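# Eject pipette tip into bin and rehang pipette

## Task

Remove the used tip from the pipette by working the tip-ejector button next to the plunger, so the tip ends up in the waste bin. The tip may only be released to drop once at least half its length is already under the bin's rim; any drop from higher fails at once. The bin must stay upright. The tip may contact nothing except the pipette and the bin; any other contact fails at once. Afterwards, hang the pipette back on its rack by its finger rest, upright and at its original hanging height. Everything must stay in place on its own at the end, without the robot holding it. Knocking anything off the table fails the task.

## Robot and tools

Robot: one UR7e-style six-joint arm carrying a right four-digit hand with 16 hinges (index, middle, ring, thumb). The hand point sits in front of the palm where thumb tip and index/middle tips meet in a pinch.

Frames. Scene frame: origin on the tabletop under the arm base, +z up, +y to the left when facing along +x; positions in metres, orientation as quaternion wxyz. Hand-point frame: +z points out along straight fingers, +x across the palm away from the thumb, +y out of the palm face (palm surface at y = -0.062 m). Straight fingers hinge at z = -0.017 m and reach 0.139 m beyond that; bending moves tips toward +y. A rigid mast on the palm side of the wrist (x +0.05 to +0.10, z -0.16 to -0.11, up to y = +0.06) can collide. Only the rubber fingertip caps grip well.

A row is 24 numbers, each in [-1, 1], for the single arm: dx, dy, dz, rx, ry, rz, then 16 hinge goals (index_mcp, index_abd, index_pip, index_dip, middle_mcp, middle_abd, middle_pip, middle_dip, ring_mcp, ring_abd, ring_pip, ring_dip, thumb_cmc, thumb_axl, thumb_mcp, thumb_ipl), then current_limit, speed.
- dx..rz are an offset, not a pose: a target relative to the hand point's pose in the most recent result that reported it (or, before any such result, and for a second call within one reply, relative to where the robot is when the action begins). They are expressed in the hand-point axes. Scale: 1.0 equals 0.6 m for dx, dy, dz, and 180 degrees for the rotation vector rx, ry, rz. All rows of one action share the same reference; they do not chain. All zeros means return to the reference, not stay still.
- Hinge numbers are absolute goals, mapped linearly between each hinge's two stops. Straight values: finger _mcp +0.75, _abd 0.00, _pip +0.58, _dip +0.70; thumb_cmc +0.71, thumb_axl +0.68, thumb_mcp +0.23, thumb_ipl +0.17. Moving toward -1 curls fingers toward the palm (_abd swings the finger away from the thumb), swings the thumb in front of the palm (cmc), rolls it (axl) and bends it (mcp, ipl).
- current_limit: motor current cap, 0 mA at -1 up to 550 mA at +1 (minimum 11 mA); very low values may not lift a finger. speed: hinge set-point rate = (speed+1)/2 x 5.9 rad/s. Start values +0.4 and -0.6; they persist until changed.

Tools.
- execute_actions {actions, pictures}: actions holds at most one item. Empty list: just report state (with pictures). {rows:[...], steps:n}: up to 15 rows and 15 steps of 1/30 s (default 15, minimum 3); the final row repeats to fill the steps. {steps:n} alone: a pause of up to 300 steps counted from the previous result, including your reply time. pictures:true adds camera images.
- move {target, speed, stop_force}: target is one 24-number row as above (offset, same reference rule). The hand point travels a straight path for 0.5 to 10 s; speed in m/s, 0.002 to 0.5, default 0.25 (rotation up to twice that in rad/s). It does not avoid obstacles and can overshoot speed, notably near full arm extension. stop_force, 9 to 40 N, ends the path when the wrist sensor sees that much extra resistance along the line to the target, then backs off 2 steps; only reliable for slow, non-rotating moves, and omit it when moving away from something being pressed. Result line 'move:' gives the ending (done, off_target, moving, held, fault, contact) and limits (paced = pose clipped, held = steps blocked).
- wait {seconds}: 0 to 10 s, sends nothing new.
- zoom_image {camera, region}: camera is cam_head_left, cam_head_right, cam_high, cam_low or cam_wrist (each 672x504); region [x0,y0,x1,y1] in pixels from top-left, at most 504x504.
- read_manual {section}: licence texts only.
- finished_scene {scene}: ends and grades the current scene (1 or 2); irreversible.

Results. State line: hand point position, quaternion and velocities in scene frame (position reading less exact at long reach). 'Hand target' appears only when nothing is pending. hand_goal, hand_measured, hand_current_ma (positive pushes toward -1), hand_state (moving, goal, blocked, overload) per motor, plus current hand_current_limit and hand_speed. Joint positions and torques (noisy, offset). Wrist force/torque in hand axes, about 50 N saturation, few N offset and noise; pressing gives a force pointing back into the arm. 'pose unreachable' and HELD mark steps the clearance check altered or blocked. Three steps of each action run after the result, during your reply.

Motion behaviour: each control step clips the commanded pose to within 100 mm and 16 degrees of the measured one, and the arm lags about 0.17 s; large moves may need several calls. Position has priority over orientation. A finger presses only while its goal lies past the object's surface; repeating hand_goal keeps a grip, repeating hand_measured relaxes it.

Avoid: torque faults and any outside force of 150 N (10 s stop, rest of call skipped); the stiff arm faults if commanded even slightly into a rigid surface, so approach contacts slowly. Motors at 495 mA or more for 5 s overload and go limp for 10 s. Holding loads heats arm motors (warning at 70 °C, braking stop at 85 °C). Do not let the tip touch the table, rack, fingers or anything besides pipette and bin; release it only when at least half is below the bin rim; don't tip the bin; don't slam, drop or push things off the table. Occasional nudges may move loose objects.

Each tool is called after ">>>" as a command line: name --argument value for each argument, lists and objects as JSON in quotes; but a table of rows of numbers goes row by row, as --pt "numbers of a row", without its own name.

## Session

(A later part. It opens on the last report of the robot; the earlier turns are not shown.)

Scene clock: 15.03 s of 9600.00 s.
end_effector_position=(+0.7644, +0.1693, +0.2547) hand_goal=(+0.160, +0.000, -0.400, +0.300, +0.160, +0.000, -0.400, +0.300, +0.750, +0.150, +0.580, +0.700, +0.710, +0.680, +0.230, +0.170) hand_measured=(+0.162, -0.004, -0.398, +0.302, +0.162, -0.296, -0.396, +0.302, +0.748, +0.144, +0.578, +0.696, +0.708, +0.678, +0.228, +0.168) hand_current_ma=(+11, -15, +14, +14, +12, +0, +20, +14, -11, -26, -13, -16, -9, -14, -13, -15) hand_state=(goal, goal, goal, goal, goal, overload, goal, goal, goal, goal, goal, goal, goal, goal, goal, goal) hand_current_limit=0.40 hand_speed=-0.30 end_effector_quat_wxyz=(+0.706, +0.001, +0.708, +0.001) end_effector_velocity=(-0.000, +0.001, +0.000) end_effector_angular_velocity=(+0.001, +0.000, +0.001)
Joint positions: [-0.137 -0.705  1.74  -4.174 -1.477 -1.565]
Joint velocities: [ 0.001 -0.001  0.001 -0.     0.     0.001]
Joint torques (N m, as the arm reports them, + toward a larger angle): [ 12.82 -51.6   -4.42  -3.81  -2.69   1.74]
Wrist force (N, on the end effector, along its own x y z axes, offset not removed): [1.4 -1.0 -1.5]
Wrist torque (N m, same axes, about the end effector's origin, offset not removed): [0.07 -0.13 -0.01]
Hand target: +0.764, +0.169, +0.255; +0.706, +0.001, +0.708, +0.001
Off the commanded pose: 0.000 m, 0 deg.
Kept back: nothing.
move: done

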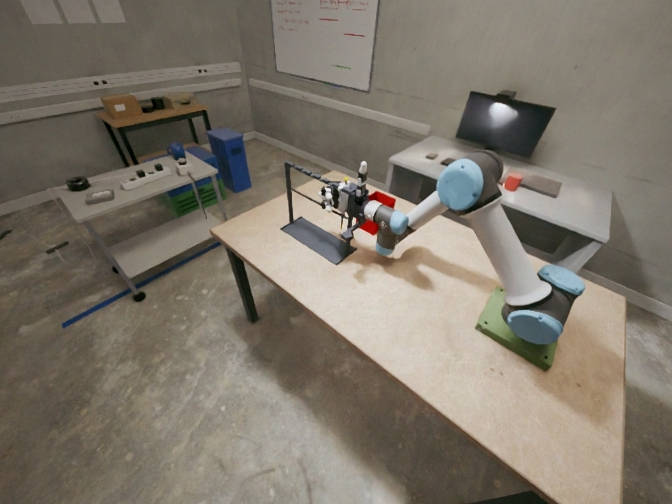

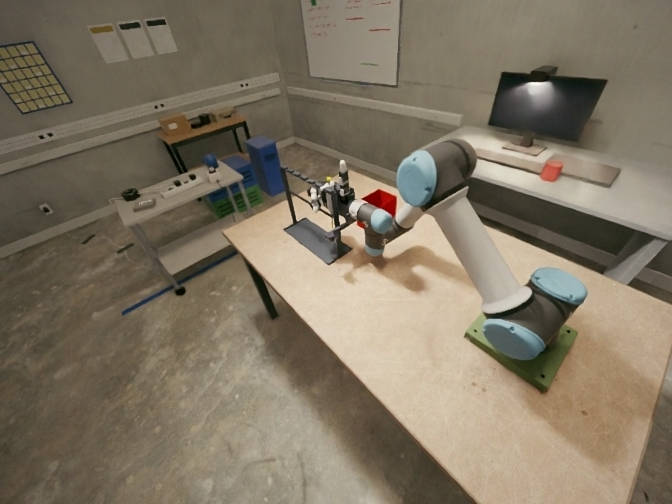

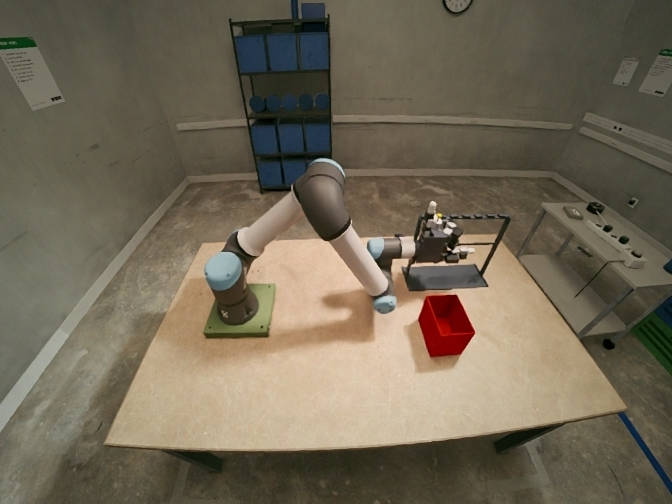

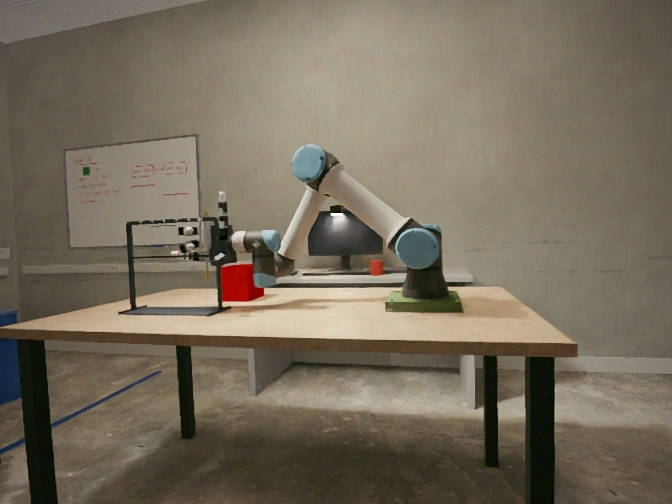

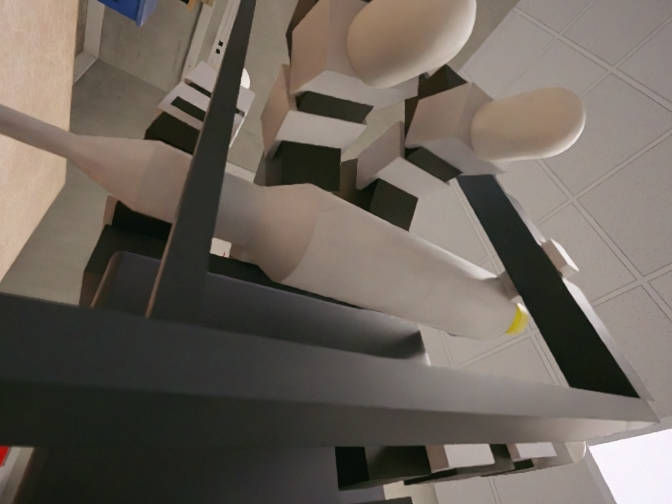

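>>> move --target '[0,0.015,0,0,0,0,0.16,0,-0.7,0.25,0.16,0,-0.7,0.25,0.75,0.15,0.58,0.7,0.71,0.68,0.23,0.17,0.4,-0.3]' --speed 0.02

Scene clock: 16.03 s of 9600.00 s.
end_effector_position=(+0.7644, +0.1779, +0.2547) hand_goal=(+0.160, +0.000, -0.700, +0.250, +0.160, +0.000, -0.700, +0.250, +0.750, +0.150, +0.580, +0.700, +0.710, +0.680, +0.230, +0.170) hand_measured=(+0.162, -0.004, -0.698, +0.252, +0.162, -0.304, -0.696, +0.252, +0.748, +0.144, +0.578, +0.696, +0.708, +0.678, +0.228, +0.168) hand_current_ma=(+11, -15, +14, +14, +12, +0, +24, +15, -11, -26, -13, -16, -9, -14, -13, -15) hand_state=(goal, goal, goal, goal, goal, overload, goal, goal, goal, goal, goal, goal, goal, goal, goal, goal) hand_current_limit=0.40 hand_speed=-0.30 end_effector_quat_wxyz=(+0.706, +0.001, +0.708, +0.001) end_effector_velocity=(+0.000, +0.003, -0.000) end_effector_angular_velocity=(+0.001, +0.000, +0.001)
Joint positions: [-0.121 -0.704  1.735 -4.171 -1.493 -1.565]
Joint velocities: [ 0.005  0.001 -0.002  0.001 -0.005  0.001]
Joint torques (N m, as the arm reports them, + toward a larger angle): [ 13.96 -35.33 -25.43  -0.36  -2.8    1.72]
Wrist force (N, on the end effector, along its own x y z axes, offset not removed): [1.1 -0.8 -1.6]
Wrist torque (N m, same axes, about the end effector's origin, offset not removed): [0.09 -0.07 -0.01]
Hand target: +0.764, +0.178, +0.255; +0.706, +0.001, +0.708, +0.001
Off the commanded pose: 0.000 m, 0 deg.
Kept back: nothing.
move: done

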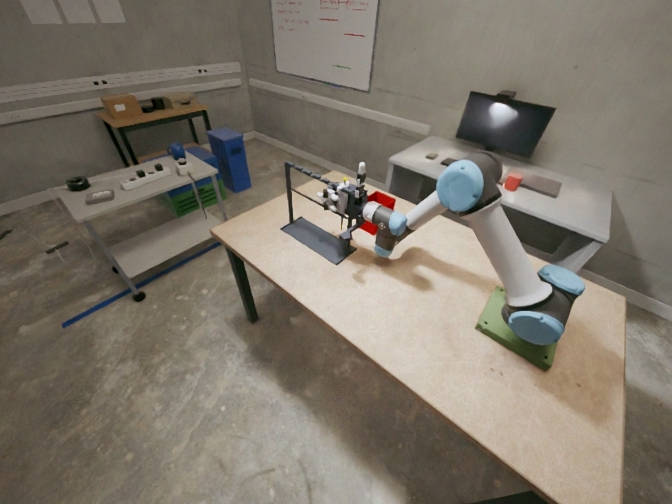

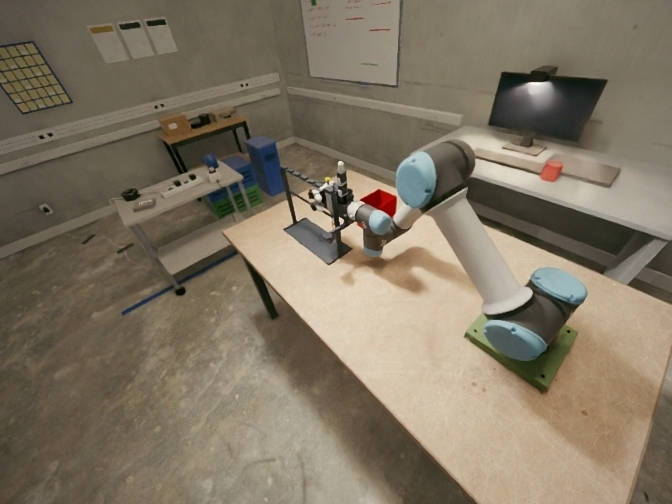

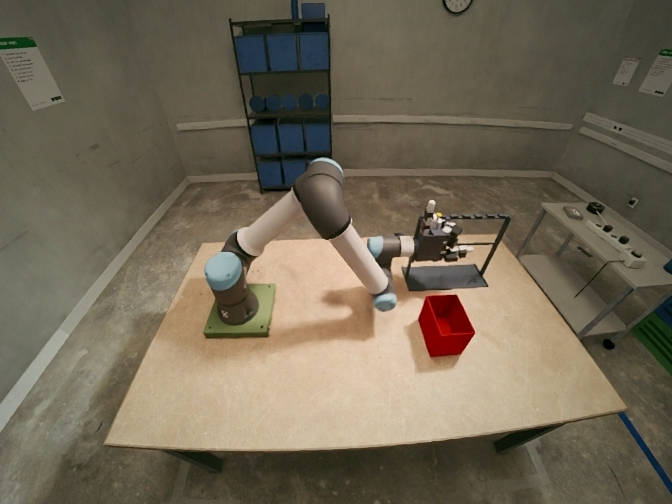

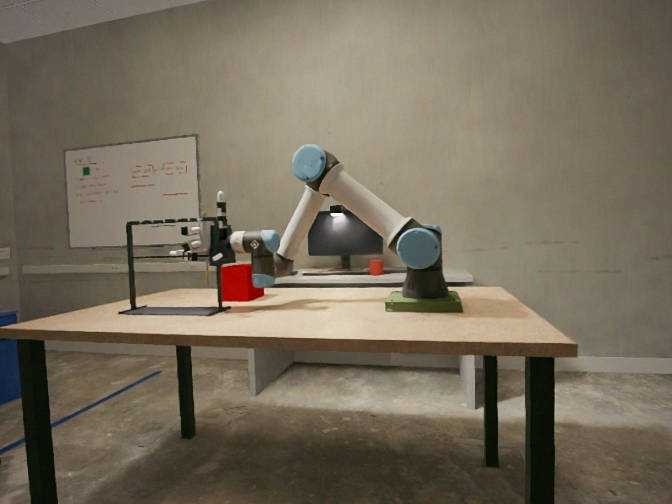

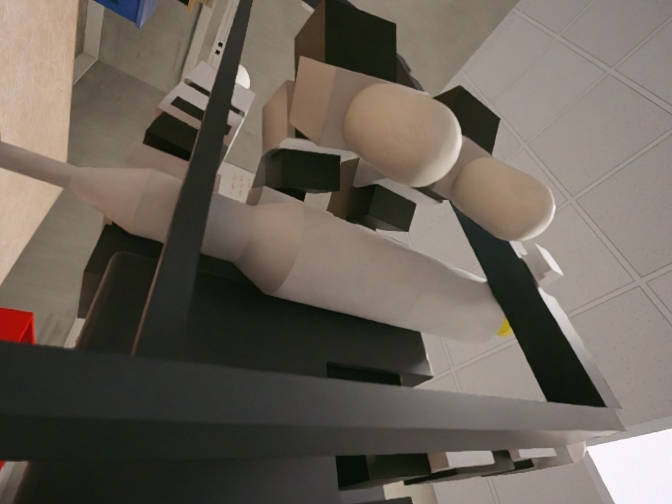

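>>> move --target '[0,-0.004,0.008,0,0,0,0.16,0,-0.75,0.2,0.16,0,-0.75,0.2,0.75,0.15,0.58,0.7,0.71,0.68,0.23,0.17,0.4,-0.3]' --speed 0.02

>>> move --target '[0,0,0,0,0,0,0.14,0,-1,0.05,0.14,0,-1,0.05,0.75,0.15,0.58,0.7,0.71,0.68,0.23,0.17,0.7,-0.6]'

>>> zoom_image --camera "cam_head_left" --region '[305, 155, 395, 245]'

>>> zoom_image --camera "cam_low" --region '[160, 190, 260, 290]'

Scene clock: 16.97 s of 9600.00 s.
end_effector_position=(+0.7689, +0.1757, +0.2547) hand_goal=(+0.160, +0.000, -0.750, +0.200, +0.160, +0.000, -0.750, +0.200, +0.750, +0.150, +0.580, +0.700, +0.710, +0.680, +0.230, +0.170) hand_measured=(+0.162, -0.004, -0.748, +0.202, +0.162, -0.304, -0.746, +0.202, +0.748, +0.144, +0.578, +0.696, +0.708, +0.678, +0.228, +0.168) hand_current_ma=(+11, -15, +14, +14, +12, +0, +24, +16, -11, -26, -13, -16, -9, -14, -13, -15) hand_state=(goal, goal, goal, goal, goal, overload, goal, goal, goal, goal, goal, goal, goal, goal, goal, goal) hand_current_limit=0.40 hand_speed=-0.30 end_effector_quat_wxyz=(+0.706, +0.001, +0.708, +0.001) end_effector_velocity=(+0.003, -0.001, -0.001) end_effector_angular_velocity=(+0.000, +0.000, +0.001)
Joint positions: [-0.124 -0.699  1.722 -4.163 -1.49  -1.565]
Joint velocities: [-0.002  0.004 -0.008  0.004  0.003  0.   ]
Joint torques (N m, as the arm reports them, + toward a larger angle): [-11.45 -36.19 -23.96  -0.51   2.05   1.34]
Wrist force (N, on the end effector, along its own x y z axes, offset not removed): [0.8 -0.6 -1.4]
Wrist torque (N m, same axes, about the end effector's origin, offset not removed): [0.15 -0.04 -0.05]
Hand target: +0.769, +0.176, +0.255; +0.706, +0.001, +0.708, +0.001
Off the commanded pose: 0.000 m, 0 deg.
Kept back: nothing.
move: done

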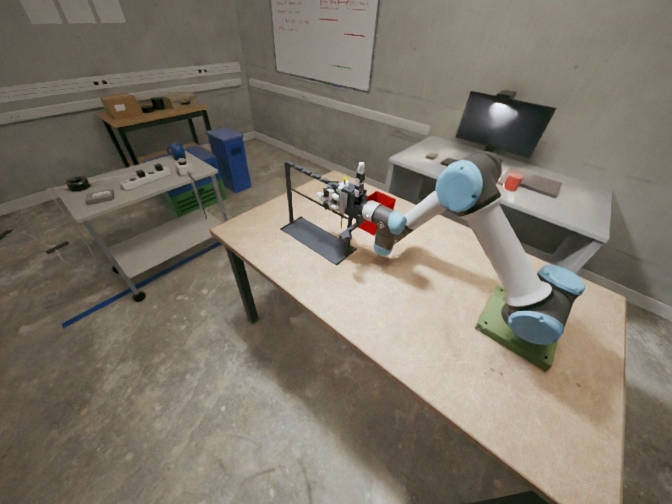

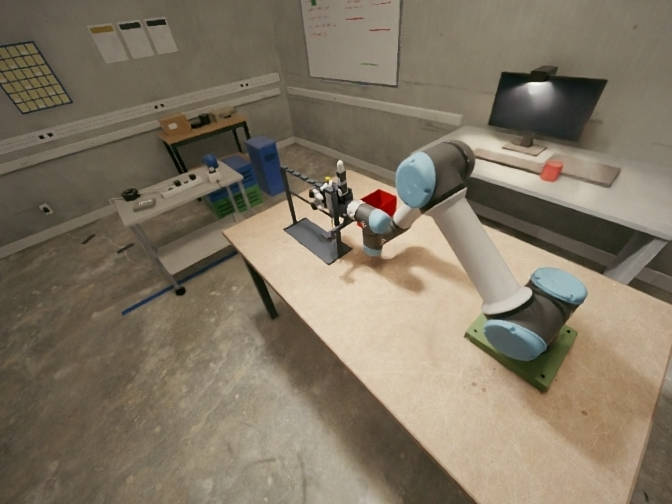

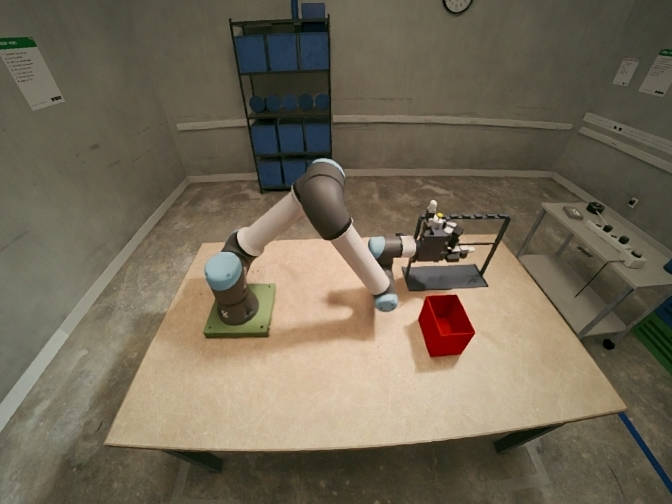

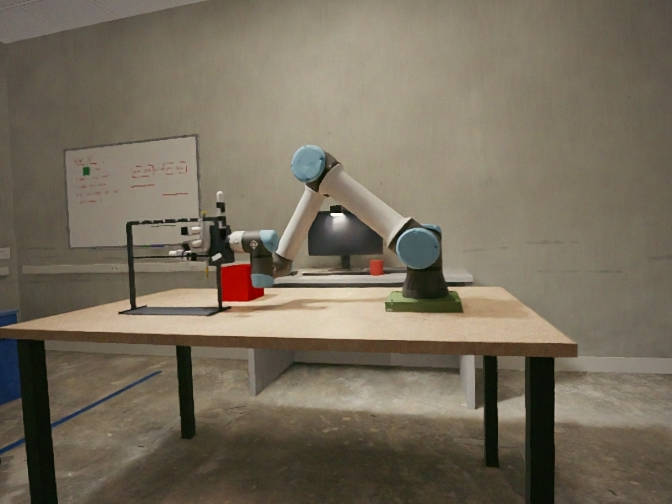

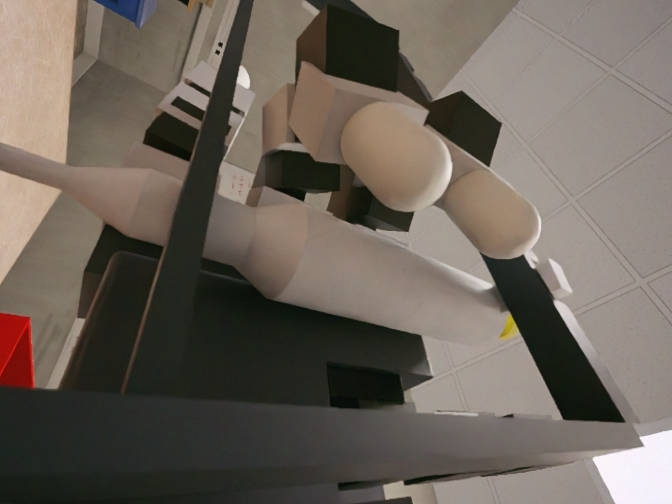

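Scene clock: 17.47 s of 9600.00 s.
end_effector_position=(+0.7689, +0.1757, +0.2547) hand_goal=(+0.140, +0.000, -1.000, +0.050, +0.140, +0.000, -1.000, +0.050, +0.750, +0.150, +0.580, +0.700, +0.710, +0.680, +0.230, +0.170) hand_measured=(+0.158, -0.004, -0.874, +0.082, +0.156, -0.304, -0.878, +0.078, +0.748, +0.144, +0.578, +0.696, +0.708, +0.678, +0.228, +0.168) hand_current_ma=(+95, -18, +467, +162, +88, +0, +467, +147, -10, -26, -13, -16, -9, -14, -13, -15) hand_state=(goal, goal, blocked, blocked, goal, overload, blocked, blocked, goal, goal, goal, goal, goal, goal, goal, goal) hand_current_limit=0.70 hand_speed=-0.60 end_effector_quat_wxyz=(+0.706, +0.001, +0.708, +0.001) end_effector_velocity=(+0.000, -0.000, -0.001) end_effector_angular_velocity=(+0.000, +0.001, -0.000)
Joint positions: [-0.124 -0.699  1.721 -4.163 -1.49  -1.565]
Joint velocities: [-0.     0.001  0.     0.    -0.     0.   ]
Joint torques (N m, as the arm reports them, + toward a larger angle): [  6.01 -45.68  -4.2   -4.14   0.42   1.16]
Wrist force (N, on the end effector, along its own x y z axes, offset not removed): [1.0 0.4 -2.2]
Wrist torque (N m, same axes, about the end effector's origin, offset not removed): [0.35 -0.07 -0.04]
Hand target: +0.769, +0.176, +0.255; +0.706, +0.001, +0.708, +0.001
Off the commanded pose: 0.000 m, 0 deg.
Kept back: nothing.
move: done

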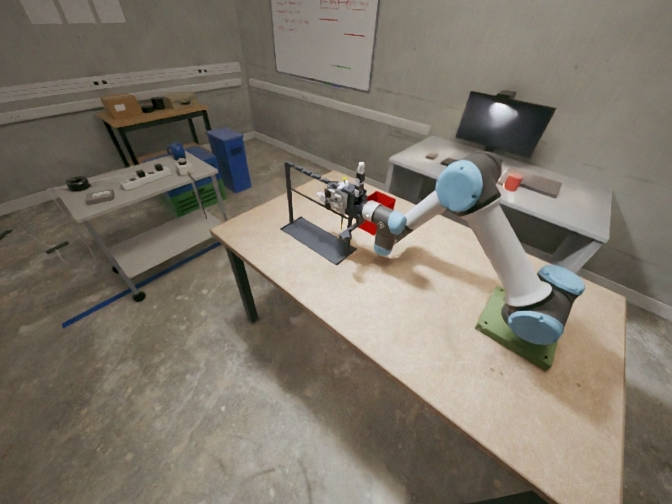

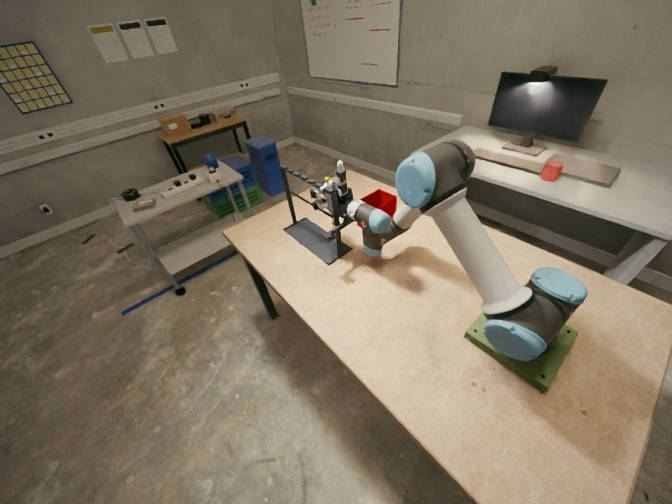

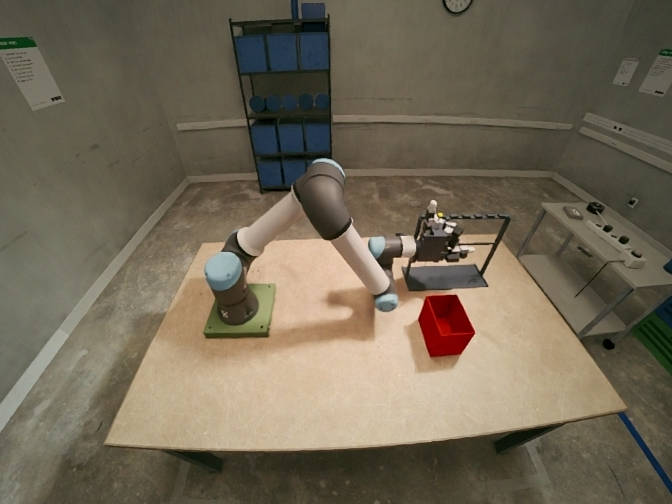

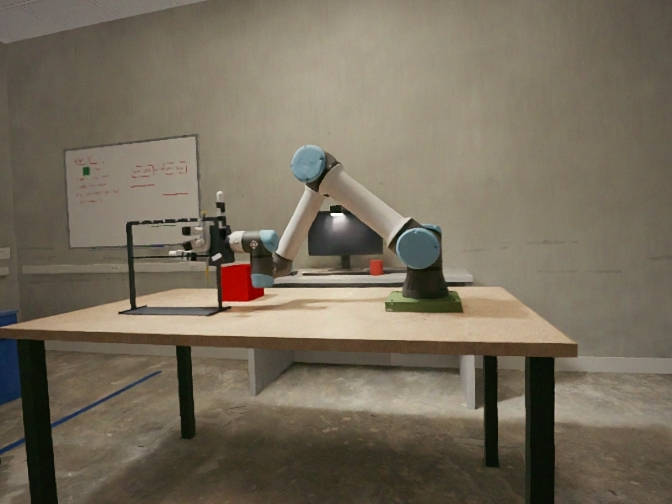

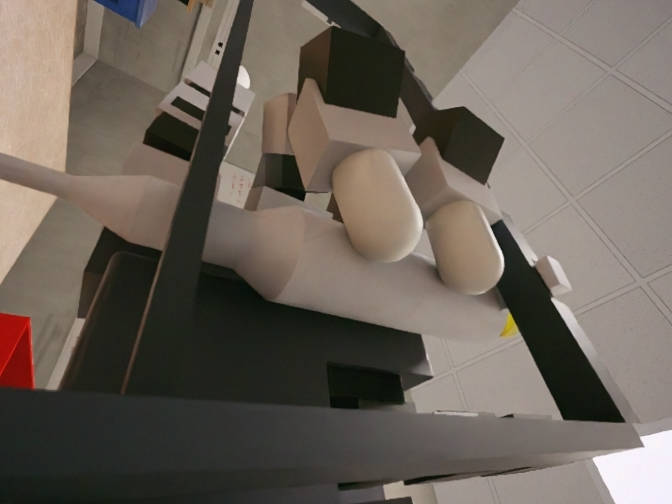

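Region (305, 155, 395, 245) of cam_head_left's 672x504 image, scaled by 5.600, with more detail than that image has.

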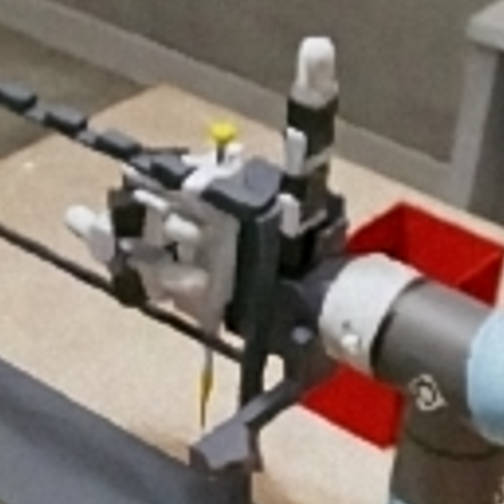

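Region (160, 190, 260, 290) of cam_low's 672x504 image, scaled by 5.040, with more detail than that image has.

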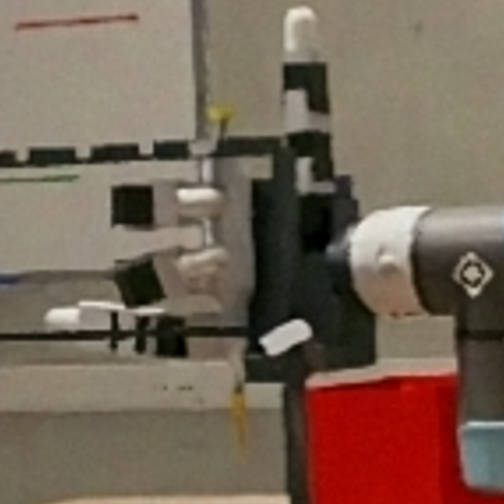

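>>> move --target '[-0.018,0,0,0,0,0,0.13,0,-1,0.03,0.13,0,-1,0.03,0.75,0.15,0.58,0.7,0.71,0.68,0.23,0.17,0.7,-0.6]' --speed 0.02

>>> zoom_image --camera "cam_low" --region '[170, 195, 240, 265]'

>>> zoom_image --camera "cam_head_right" --region '[300, 155, 360, 215]'

Scene clock: 18.57 s of 9600.00 s.
end_effector_position=(+0.7690, +0.1757, +0.2652) hand_goal=(+0.130, +0.000, -1.000, +0.030, +0.130, +0.000, -1.000, +0.030, +0.750, +0.150, +0.580, +0.700, +0.710, +0.680, +0.230, +0.170) hand_measured=(+0.158, -0.004, -0.874, +0.080, +0.156, -0.302, -0.878, +0.076, +0.748, +0.144, +0.578, +0.696, +0.708, +0.678, +0.228, +0.168) hand_current_ma=(+152, -19, +467, +255, +144, +0, +468, +247, -10, -26, -13, -16, -9, -14, -13, -15) hand_state=(blocked, goal, blocked, blocked, blocked, overload, blocked, blocked, goal, goal, goal, goal, goal, goal, goal, goal) hand_current_limit=0.70 hand_speed=-0.60 end_effector_quat_wxyz=(+0.706, +0.001, +0.708, +0.001) end_effector_velocity=(-0.000, -0.000, +0.003) end_effector_angular_velocity=(-0.001, -0.001, -0.000)
Joint positions: [-0.124 -0.72   1.725 -4.145 -1.49  -1.565]
Joint velocities: [-0.    -0.005  0.001  0.004 -0.    -0.001]
Joint torques (N m, as the arm reports them, + toward a larger angle): [-10.45 -53.21  -5.02  -0.52   1.64   1.56]
Wrist force (N, on the end effector, along its own x y z axes, offset not removed): [2.3 -0.5 -0.5]
Wrist torque (N m, same axes, about the end effector's origin, offset not removed): [0.07 -0.19 0.01]
Hand target: +0.769, +0.176, +0.266; +0.706, +0.001, +0.708, +0.001
Off the commanded pose: 0.000 m, 0 deg.
Kept back: nothing.
move: done

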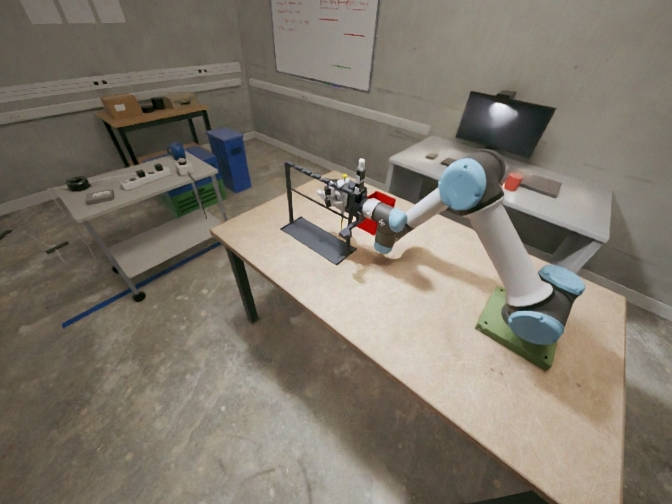

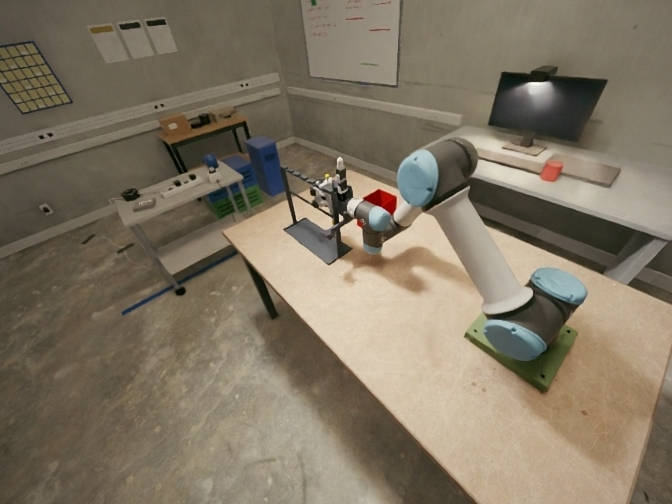

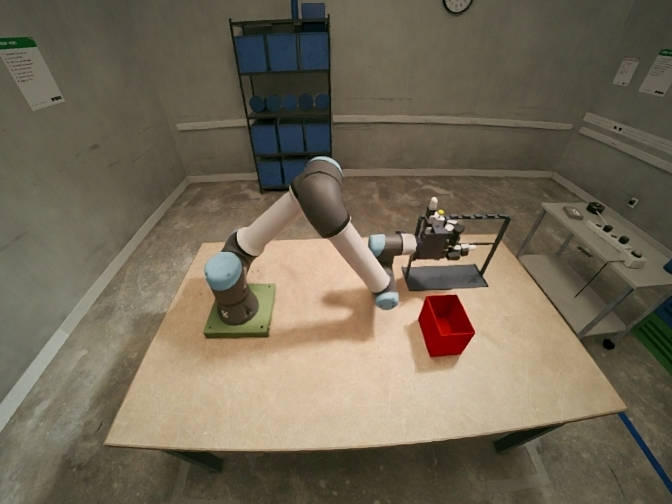

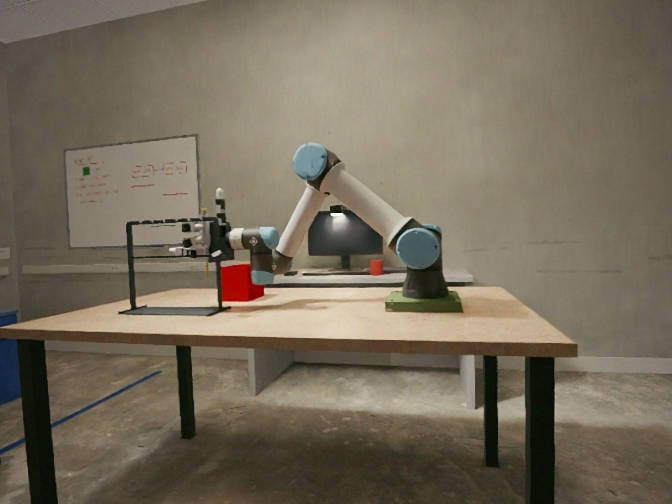

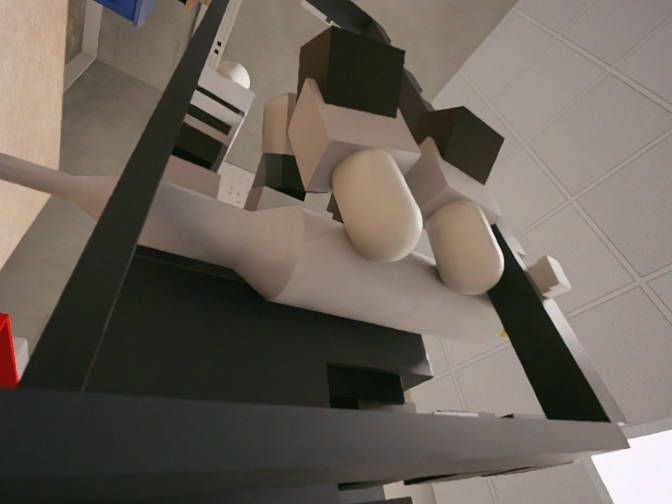

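Region (170, 195, 240, 265) of cam_low's 672x504 image, scaled by 7.200, with more detail than that image has.

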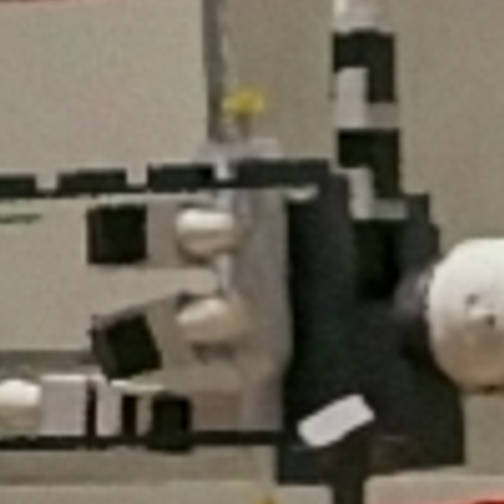

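Region (300, 155, 360, 215) of cam_head_right's 672x504 image, scaled by 8.400, with more detail than that image has.

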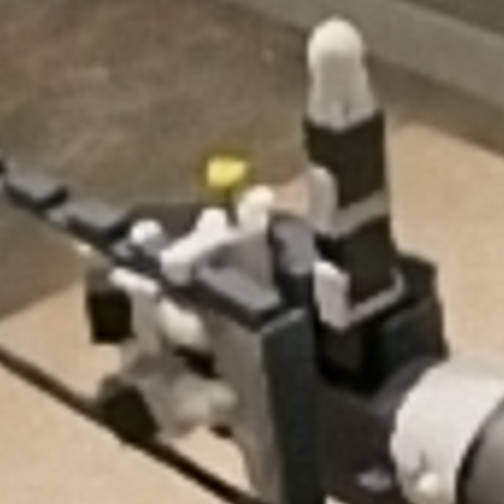

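>>> move --target '[0,-0.1,0,0,0,0,0.13,0,-1,0.03,0.13,0,-1,0.03,0.75,0.15,0.58,0.7,0.71,0.68,0.23,0.17,0.7,-0.6]' --speed 0.04

Scene clock: 20.70 s of 9600.00 s.
end_effector_position=(+0.7690, +0.1160, +0.2652) hand_goal=(+0.130, +0.000, -1.000, +0.030, +0.130, +0.000, -1.000, +0.030, +0.750, +0.150, +0.580, +0.700, +0.710, +0.680, +0.230, +0.170) hand_measured=(+0.158, -0.004, -0.874, +0.080, +0.156, -0.302, -0.878, +0.076, +0.748, +0.144, +0.578, +0.696, +0.708, +0.678, +0.228, +0.168) hand_current_ma=(+152, -19, +468, +255, +144, +0, +467, +247, -10, -26, -13, -16, -9, -14, -13, -15) hand_state=(blocked, goal, blocked, blocked, blocked, overload, blocked, blocked, goal, goal, goal, goal, goal, goal, goal, goal) hand_current_limit=0.70 hand_speed=-0.60 end_effector_quat_wxyz=(+0.706, +0.001, +0.708, +0.001) end_effector_velocity=(-0.000, -0.002, -0.001) end_effector_angular_velocity=(+0.001, +0.001, +0.002)
Joint positions: [-0.237 -0.728  1.747 -4.159 -1.378 -1.566]
Joint velocities: [-0.004  0.001  0.001 -0.001  0.006  0.   ]
Joint torques (N m, as the arm reports them, + toward a larger angle): [-10.73 -52.36  -4.36  -4.1    2.3   -1.56]
Wrist force (N, on the end effector, along its own x y z axes, offset not removed): [1.6 -0.1 -0.9]
Wrist torque (N m, same axes, about the end effector's origin, offset not removed): [0.16 -0.08 -0.03]
Hand target: +0.769, +0.116, +0.265; +0.706, +0.001, +0.708, +0.001
Off the commanded pose: 0.000 m, 0 deg.
Kept back: nothing.
move: done

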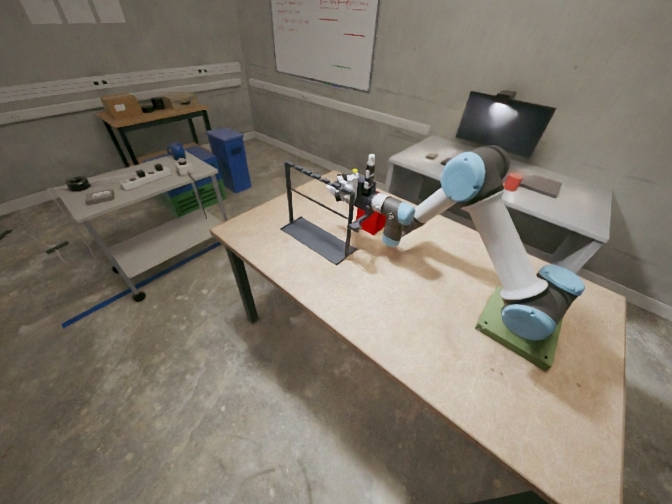

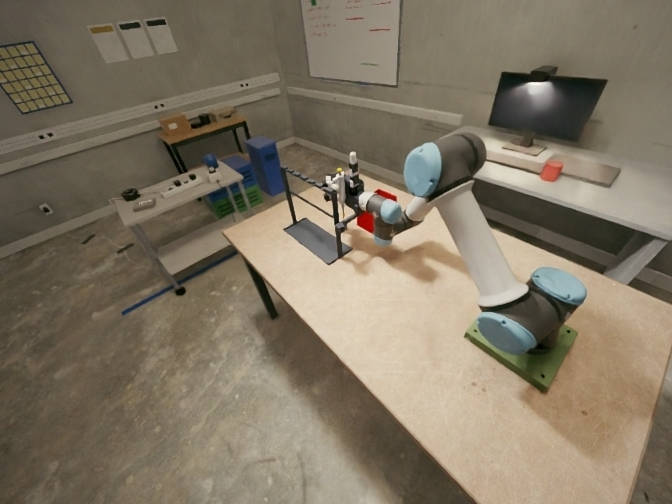

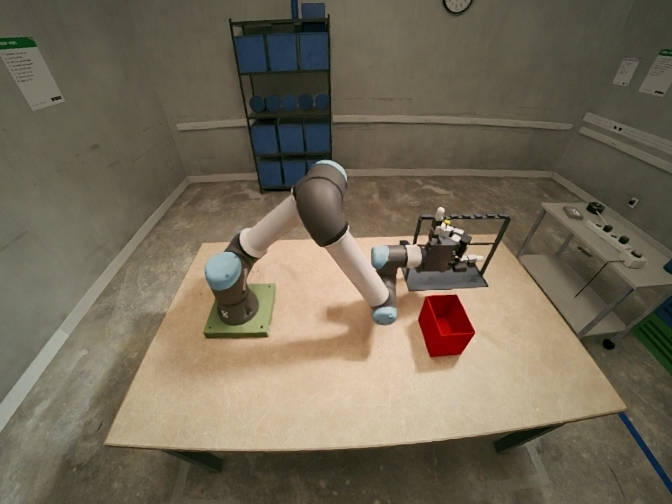

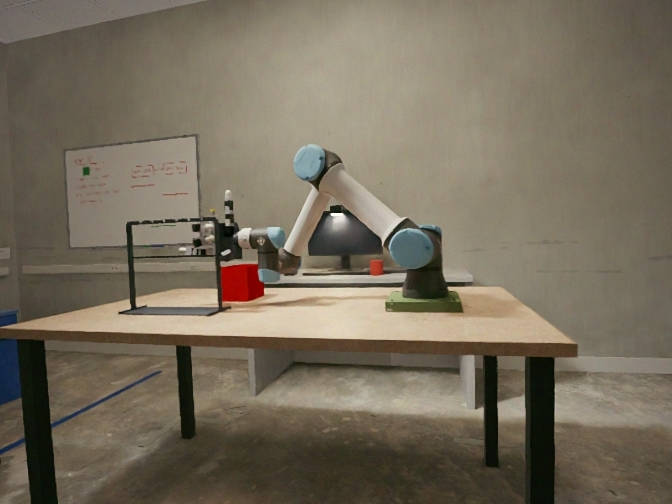

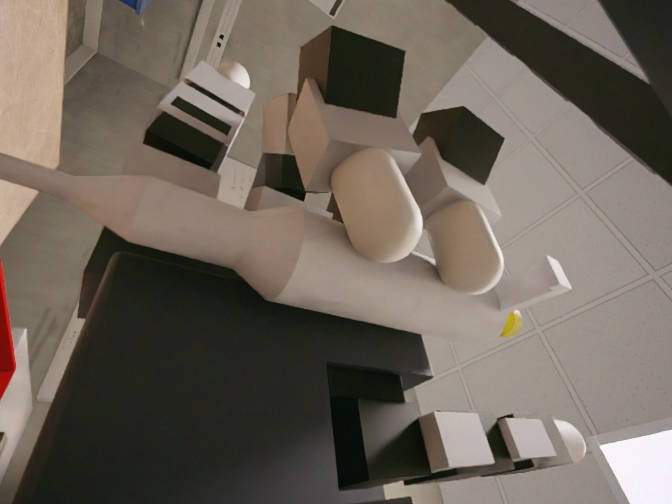

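>>> move --target '[-0.1,-0.31,-0.04,0,0,0,0.13,0,-1,0.03,0.13,0,-1,0.03,0.75,0.15,0.58,0.7,0.71,0.68,0.23,-0.3,0.7,-0.6]' --speed 0.15

>>> zoom_image --camera "cam_low" --region '[190, 170, 330, 310]'

>>> zoom_image --camera "cam_head_left" --region '[335, 125, 450, 240]'

>>> zoom_image --camera "cam_high" --region '[390, 210, 540, 360]'

Scene clock: 22.87 s of 9600.00 s.
end_effector_position=(+0.7452, -0.0697, +0.3250) hand_goal=(+0.130, +0.000, -1.000, +0.030, +0.130, +0.000, -1.000, +0.030, +0.750, +0.150, +0.580, +0.700, +0.710, +0.680, +0.230, -0.300) hand_measured=(+0.158, -0.004, -0.874, +0.080, +0.156, -0.302, -0.878, +0.076, +0.748, +0.144, +0.578, +0.696, +0.708, +0.678, +0.228, -0.300) hand_current_ma=(+152, -19, +468, +255, +144, +0, +467, +247, -10, -26, -13, -16, -8, -14, -13, +7) hand_state=(blocked, goal, blocked, blocked, blocked, overload, blocked, blocked, goal, goal, goal, goal, goal, goal, goal, goal) hand_current_limit=0.70 hand_speed=-0.60 end_effector_quat_wxyz=(+0.706, +0.001, +0.708, +0.001) end_effector_velocity=(-0.000, -0.003, +0.000) end_effector_angular_velocity=(-0.001, +0.000, +0.000)
Joint positions: [-0.587 -0.847  1.76  -4.053 -1.027 -1.566]
Joint velocities: [-0.005 -0.001 -0.001  0.002  0.005 -0.001]
Joint torques (N m, as the arm reports them, + toward a larger angle): [-10.45 -49.95 -28.07  -0.18   1.97  -1.47]
Wrist force (N, on the end effector, along its own x y z axes, offset not removed): [1.8 -0.5 -1.3]
Wrist torque (N m, same axes, about the end effector's origin, offset not removed): [0.12 -0.10 -0.01]
Hand target: +0.745, -0.070, +0.325; +0.706, +0.001, +0.708, +0.001
Off the commanded pose: 0.000 m, 0 deg.
Kept back: nothing.
move: done

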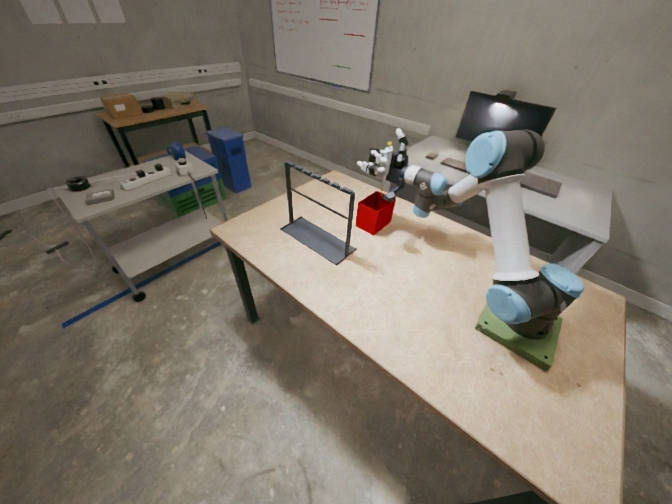

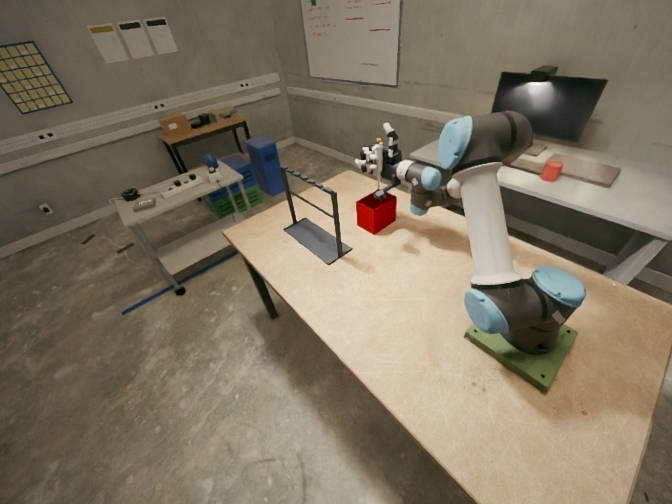

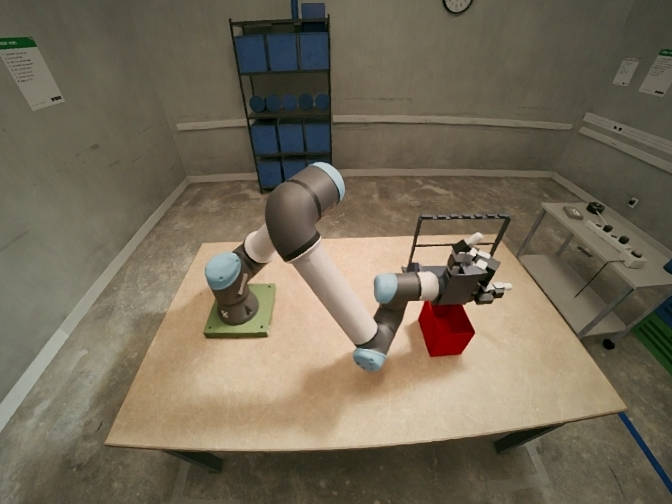

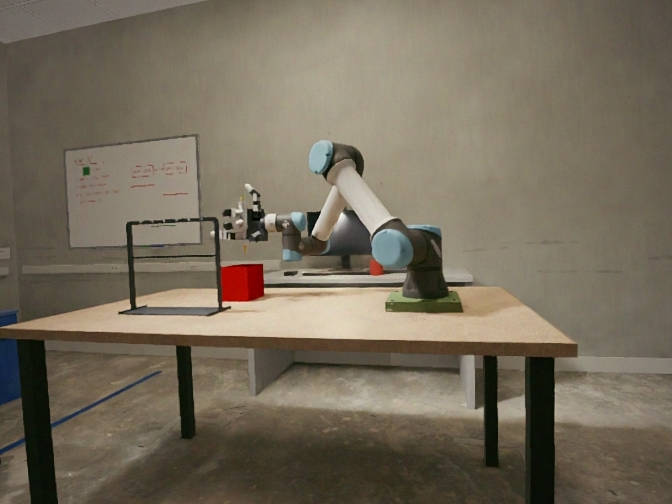

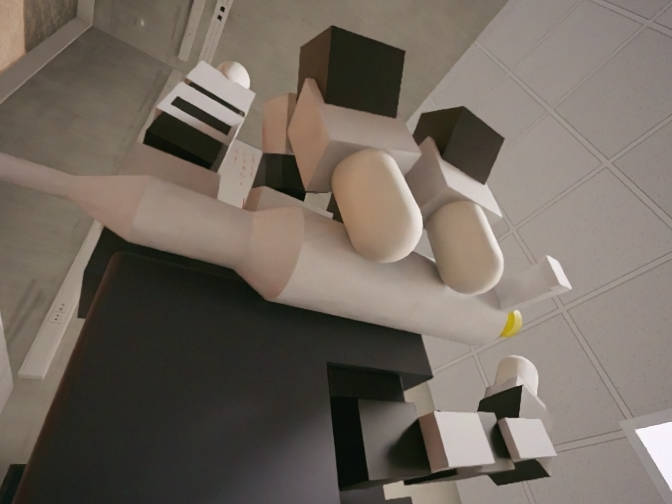

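Region (190, 170, 330, 310) of cam_low's 672x504 image, scaled by 3.600, with more detail than that image has.

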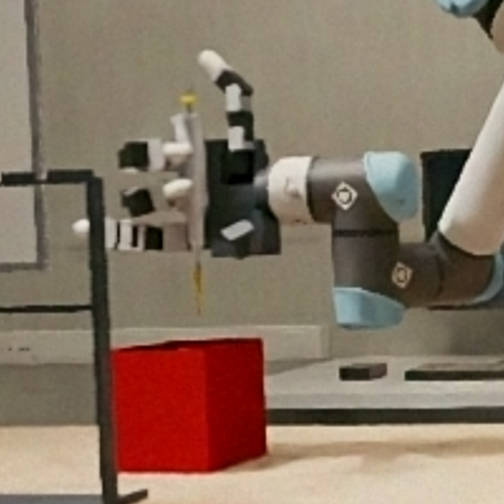

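Region (335, 125, 450, 240) of cam_head_left's 672x504 image, scaled by 4.383, with more detail than that image has.

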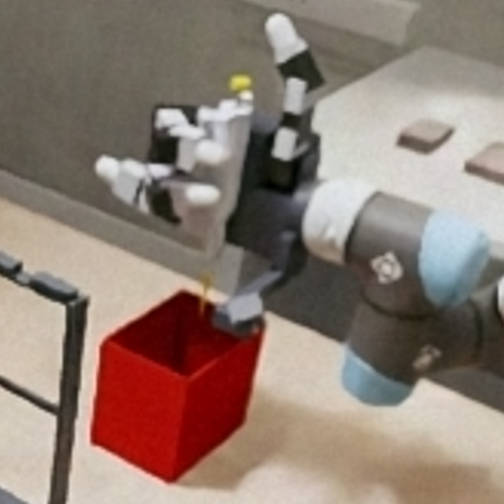

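Region (390, 210, 540, 360) of cam_high's 672x504 image, scaled by 3.360, with more detail than that image has.

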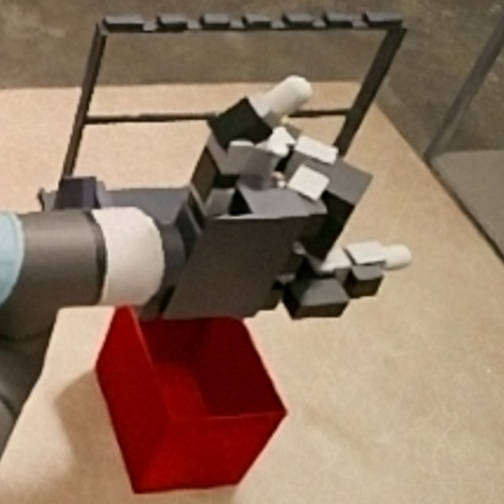

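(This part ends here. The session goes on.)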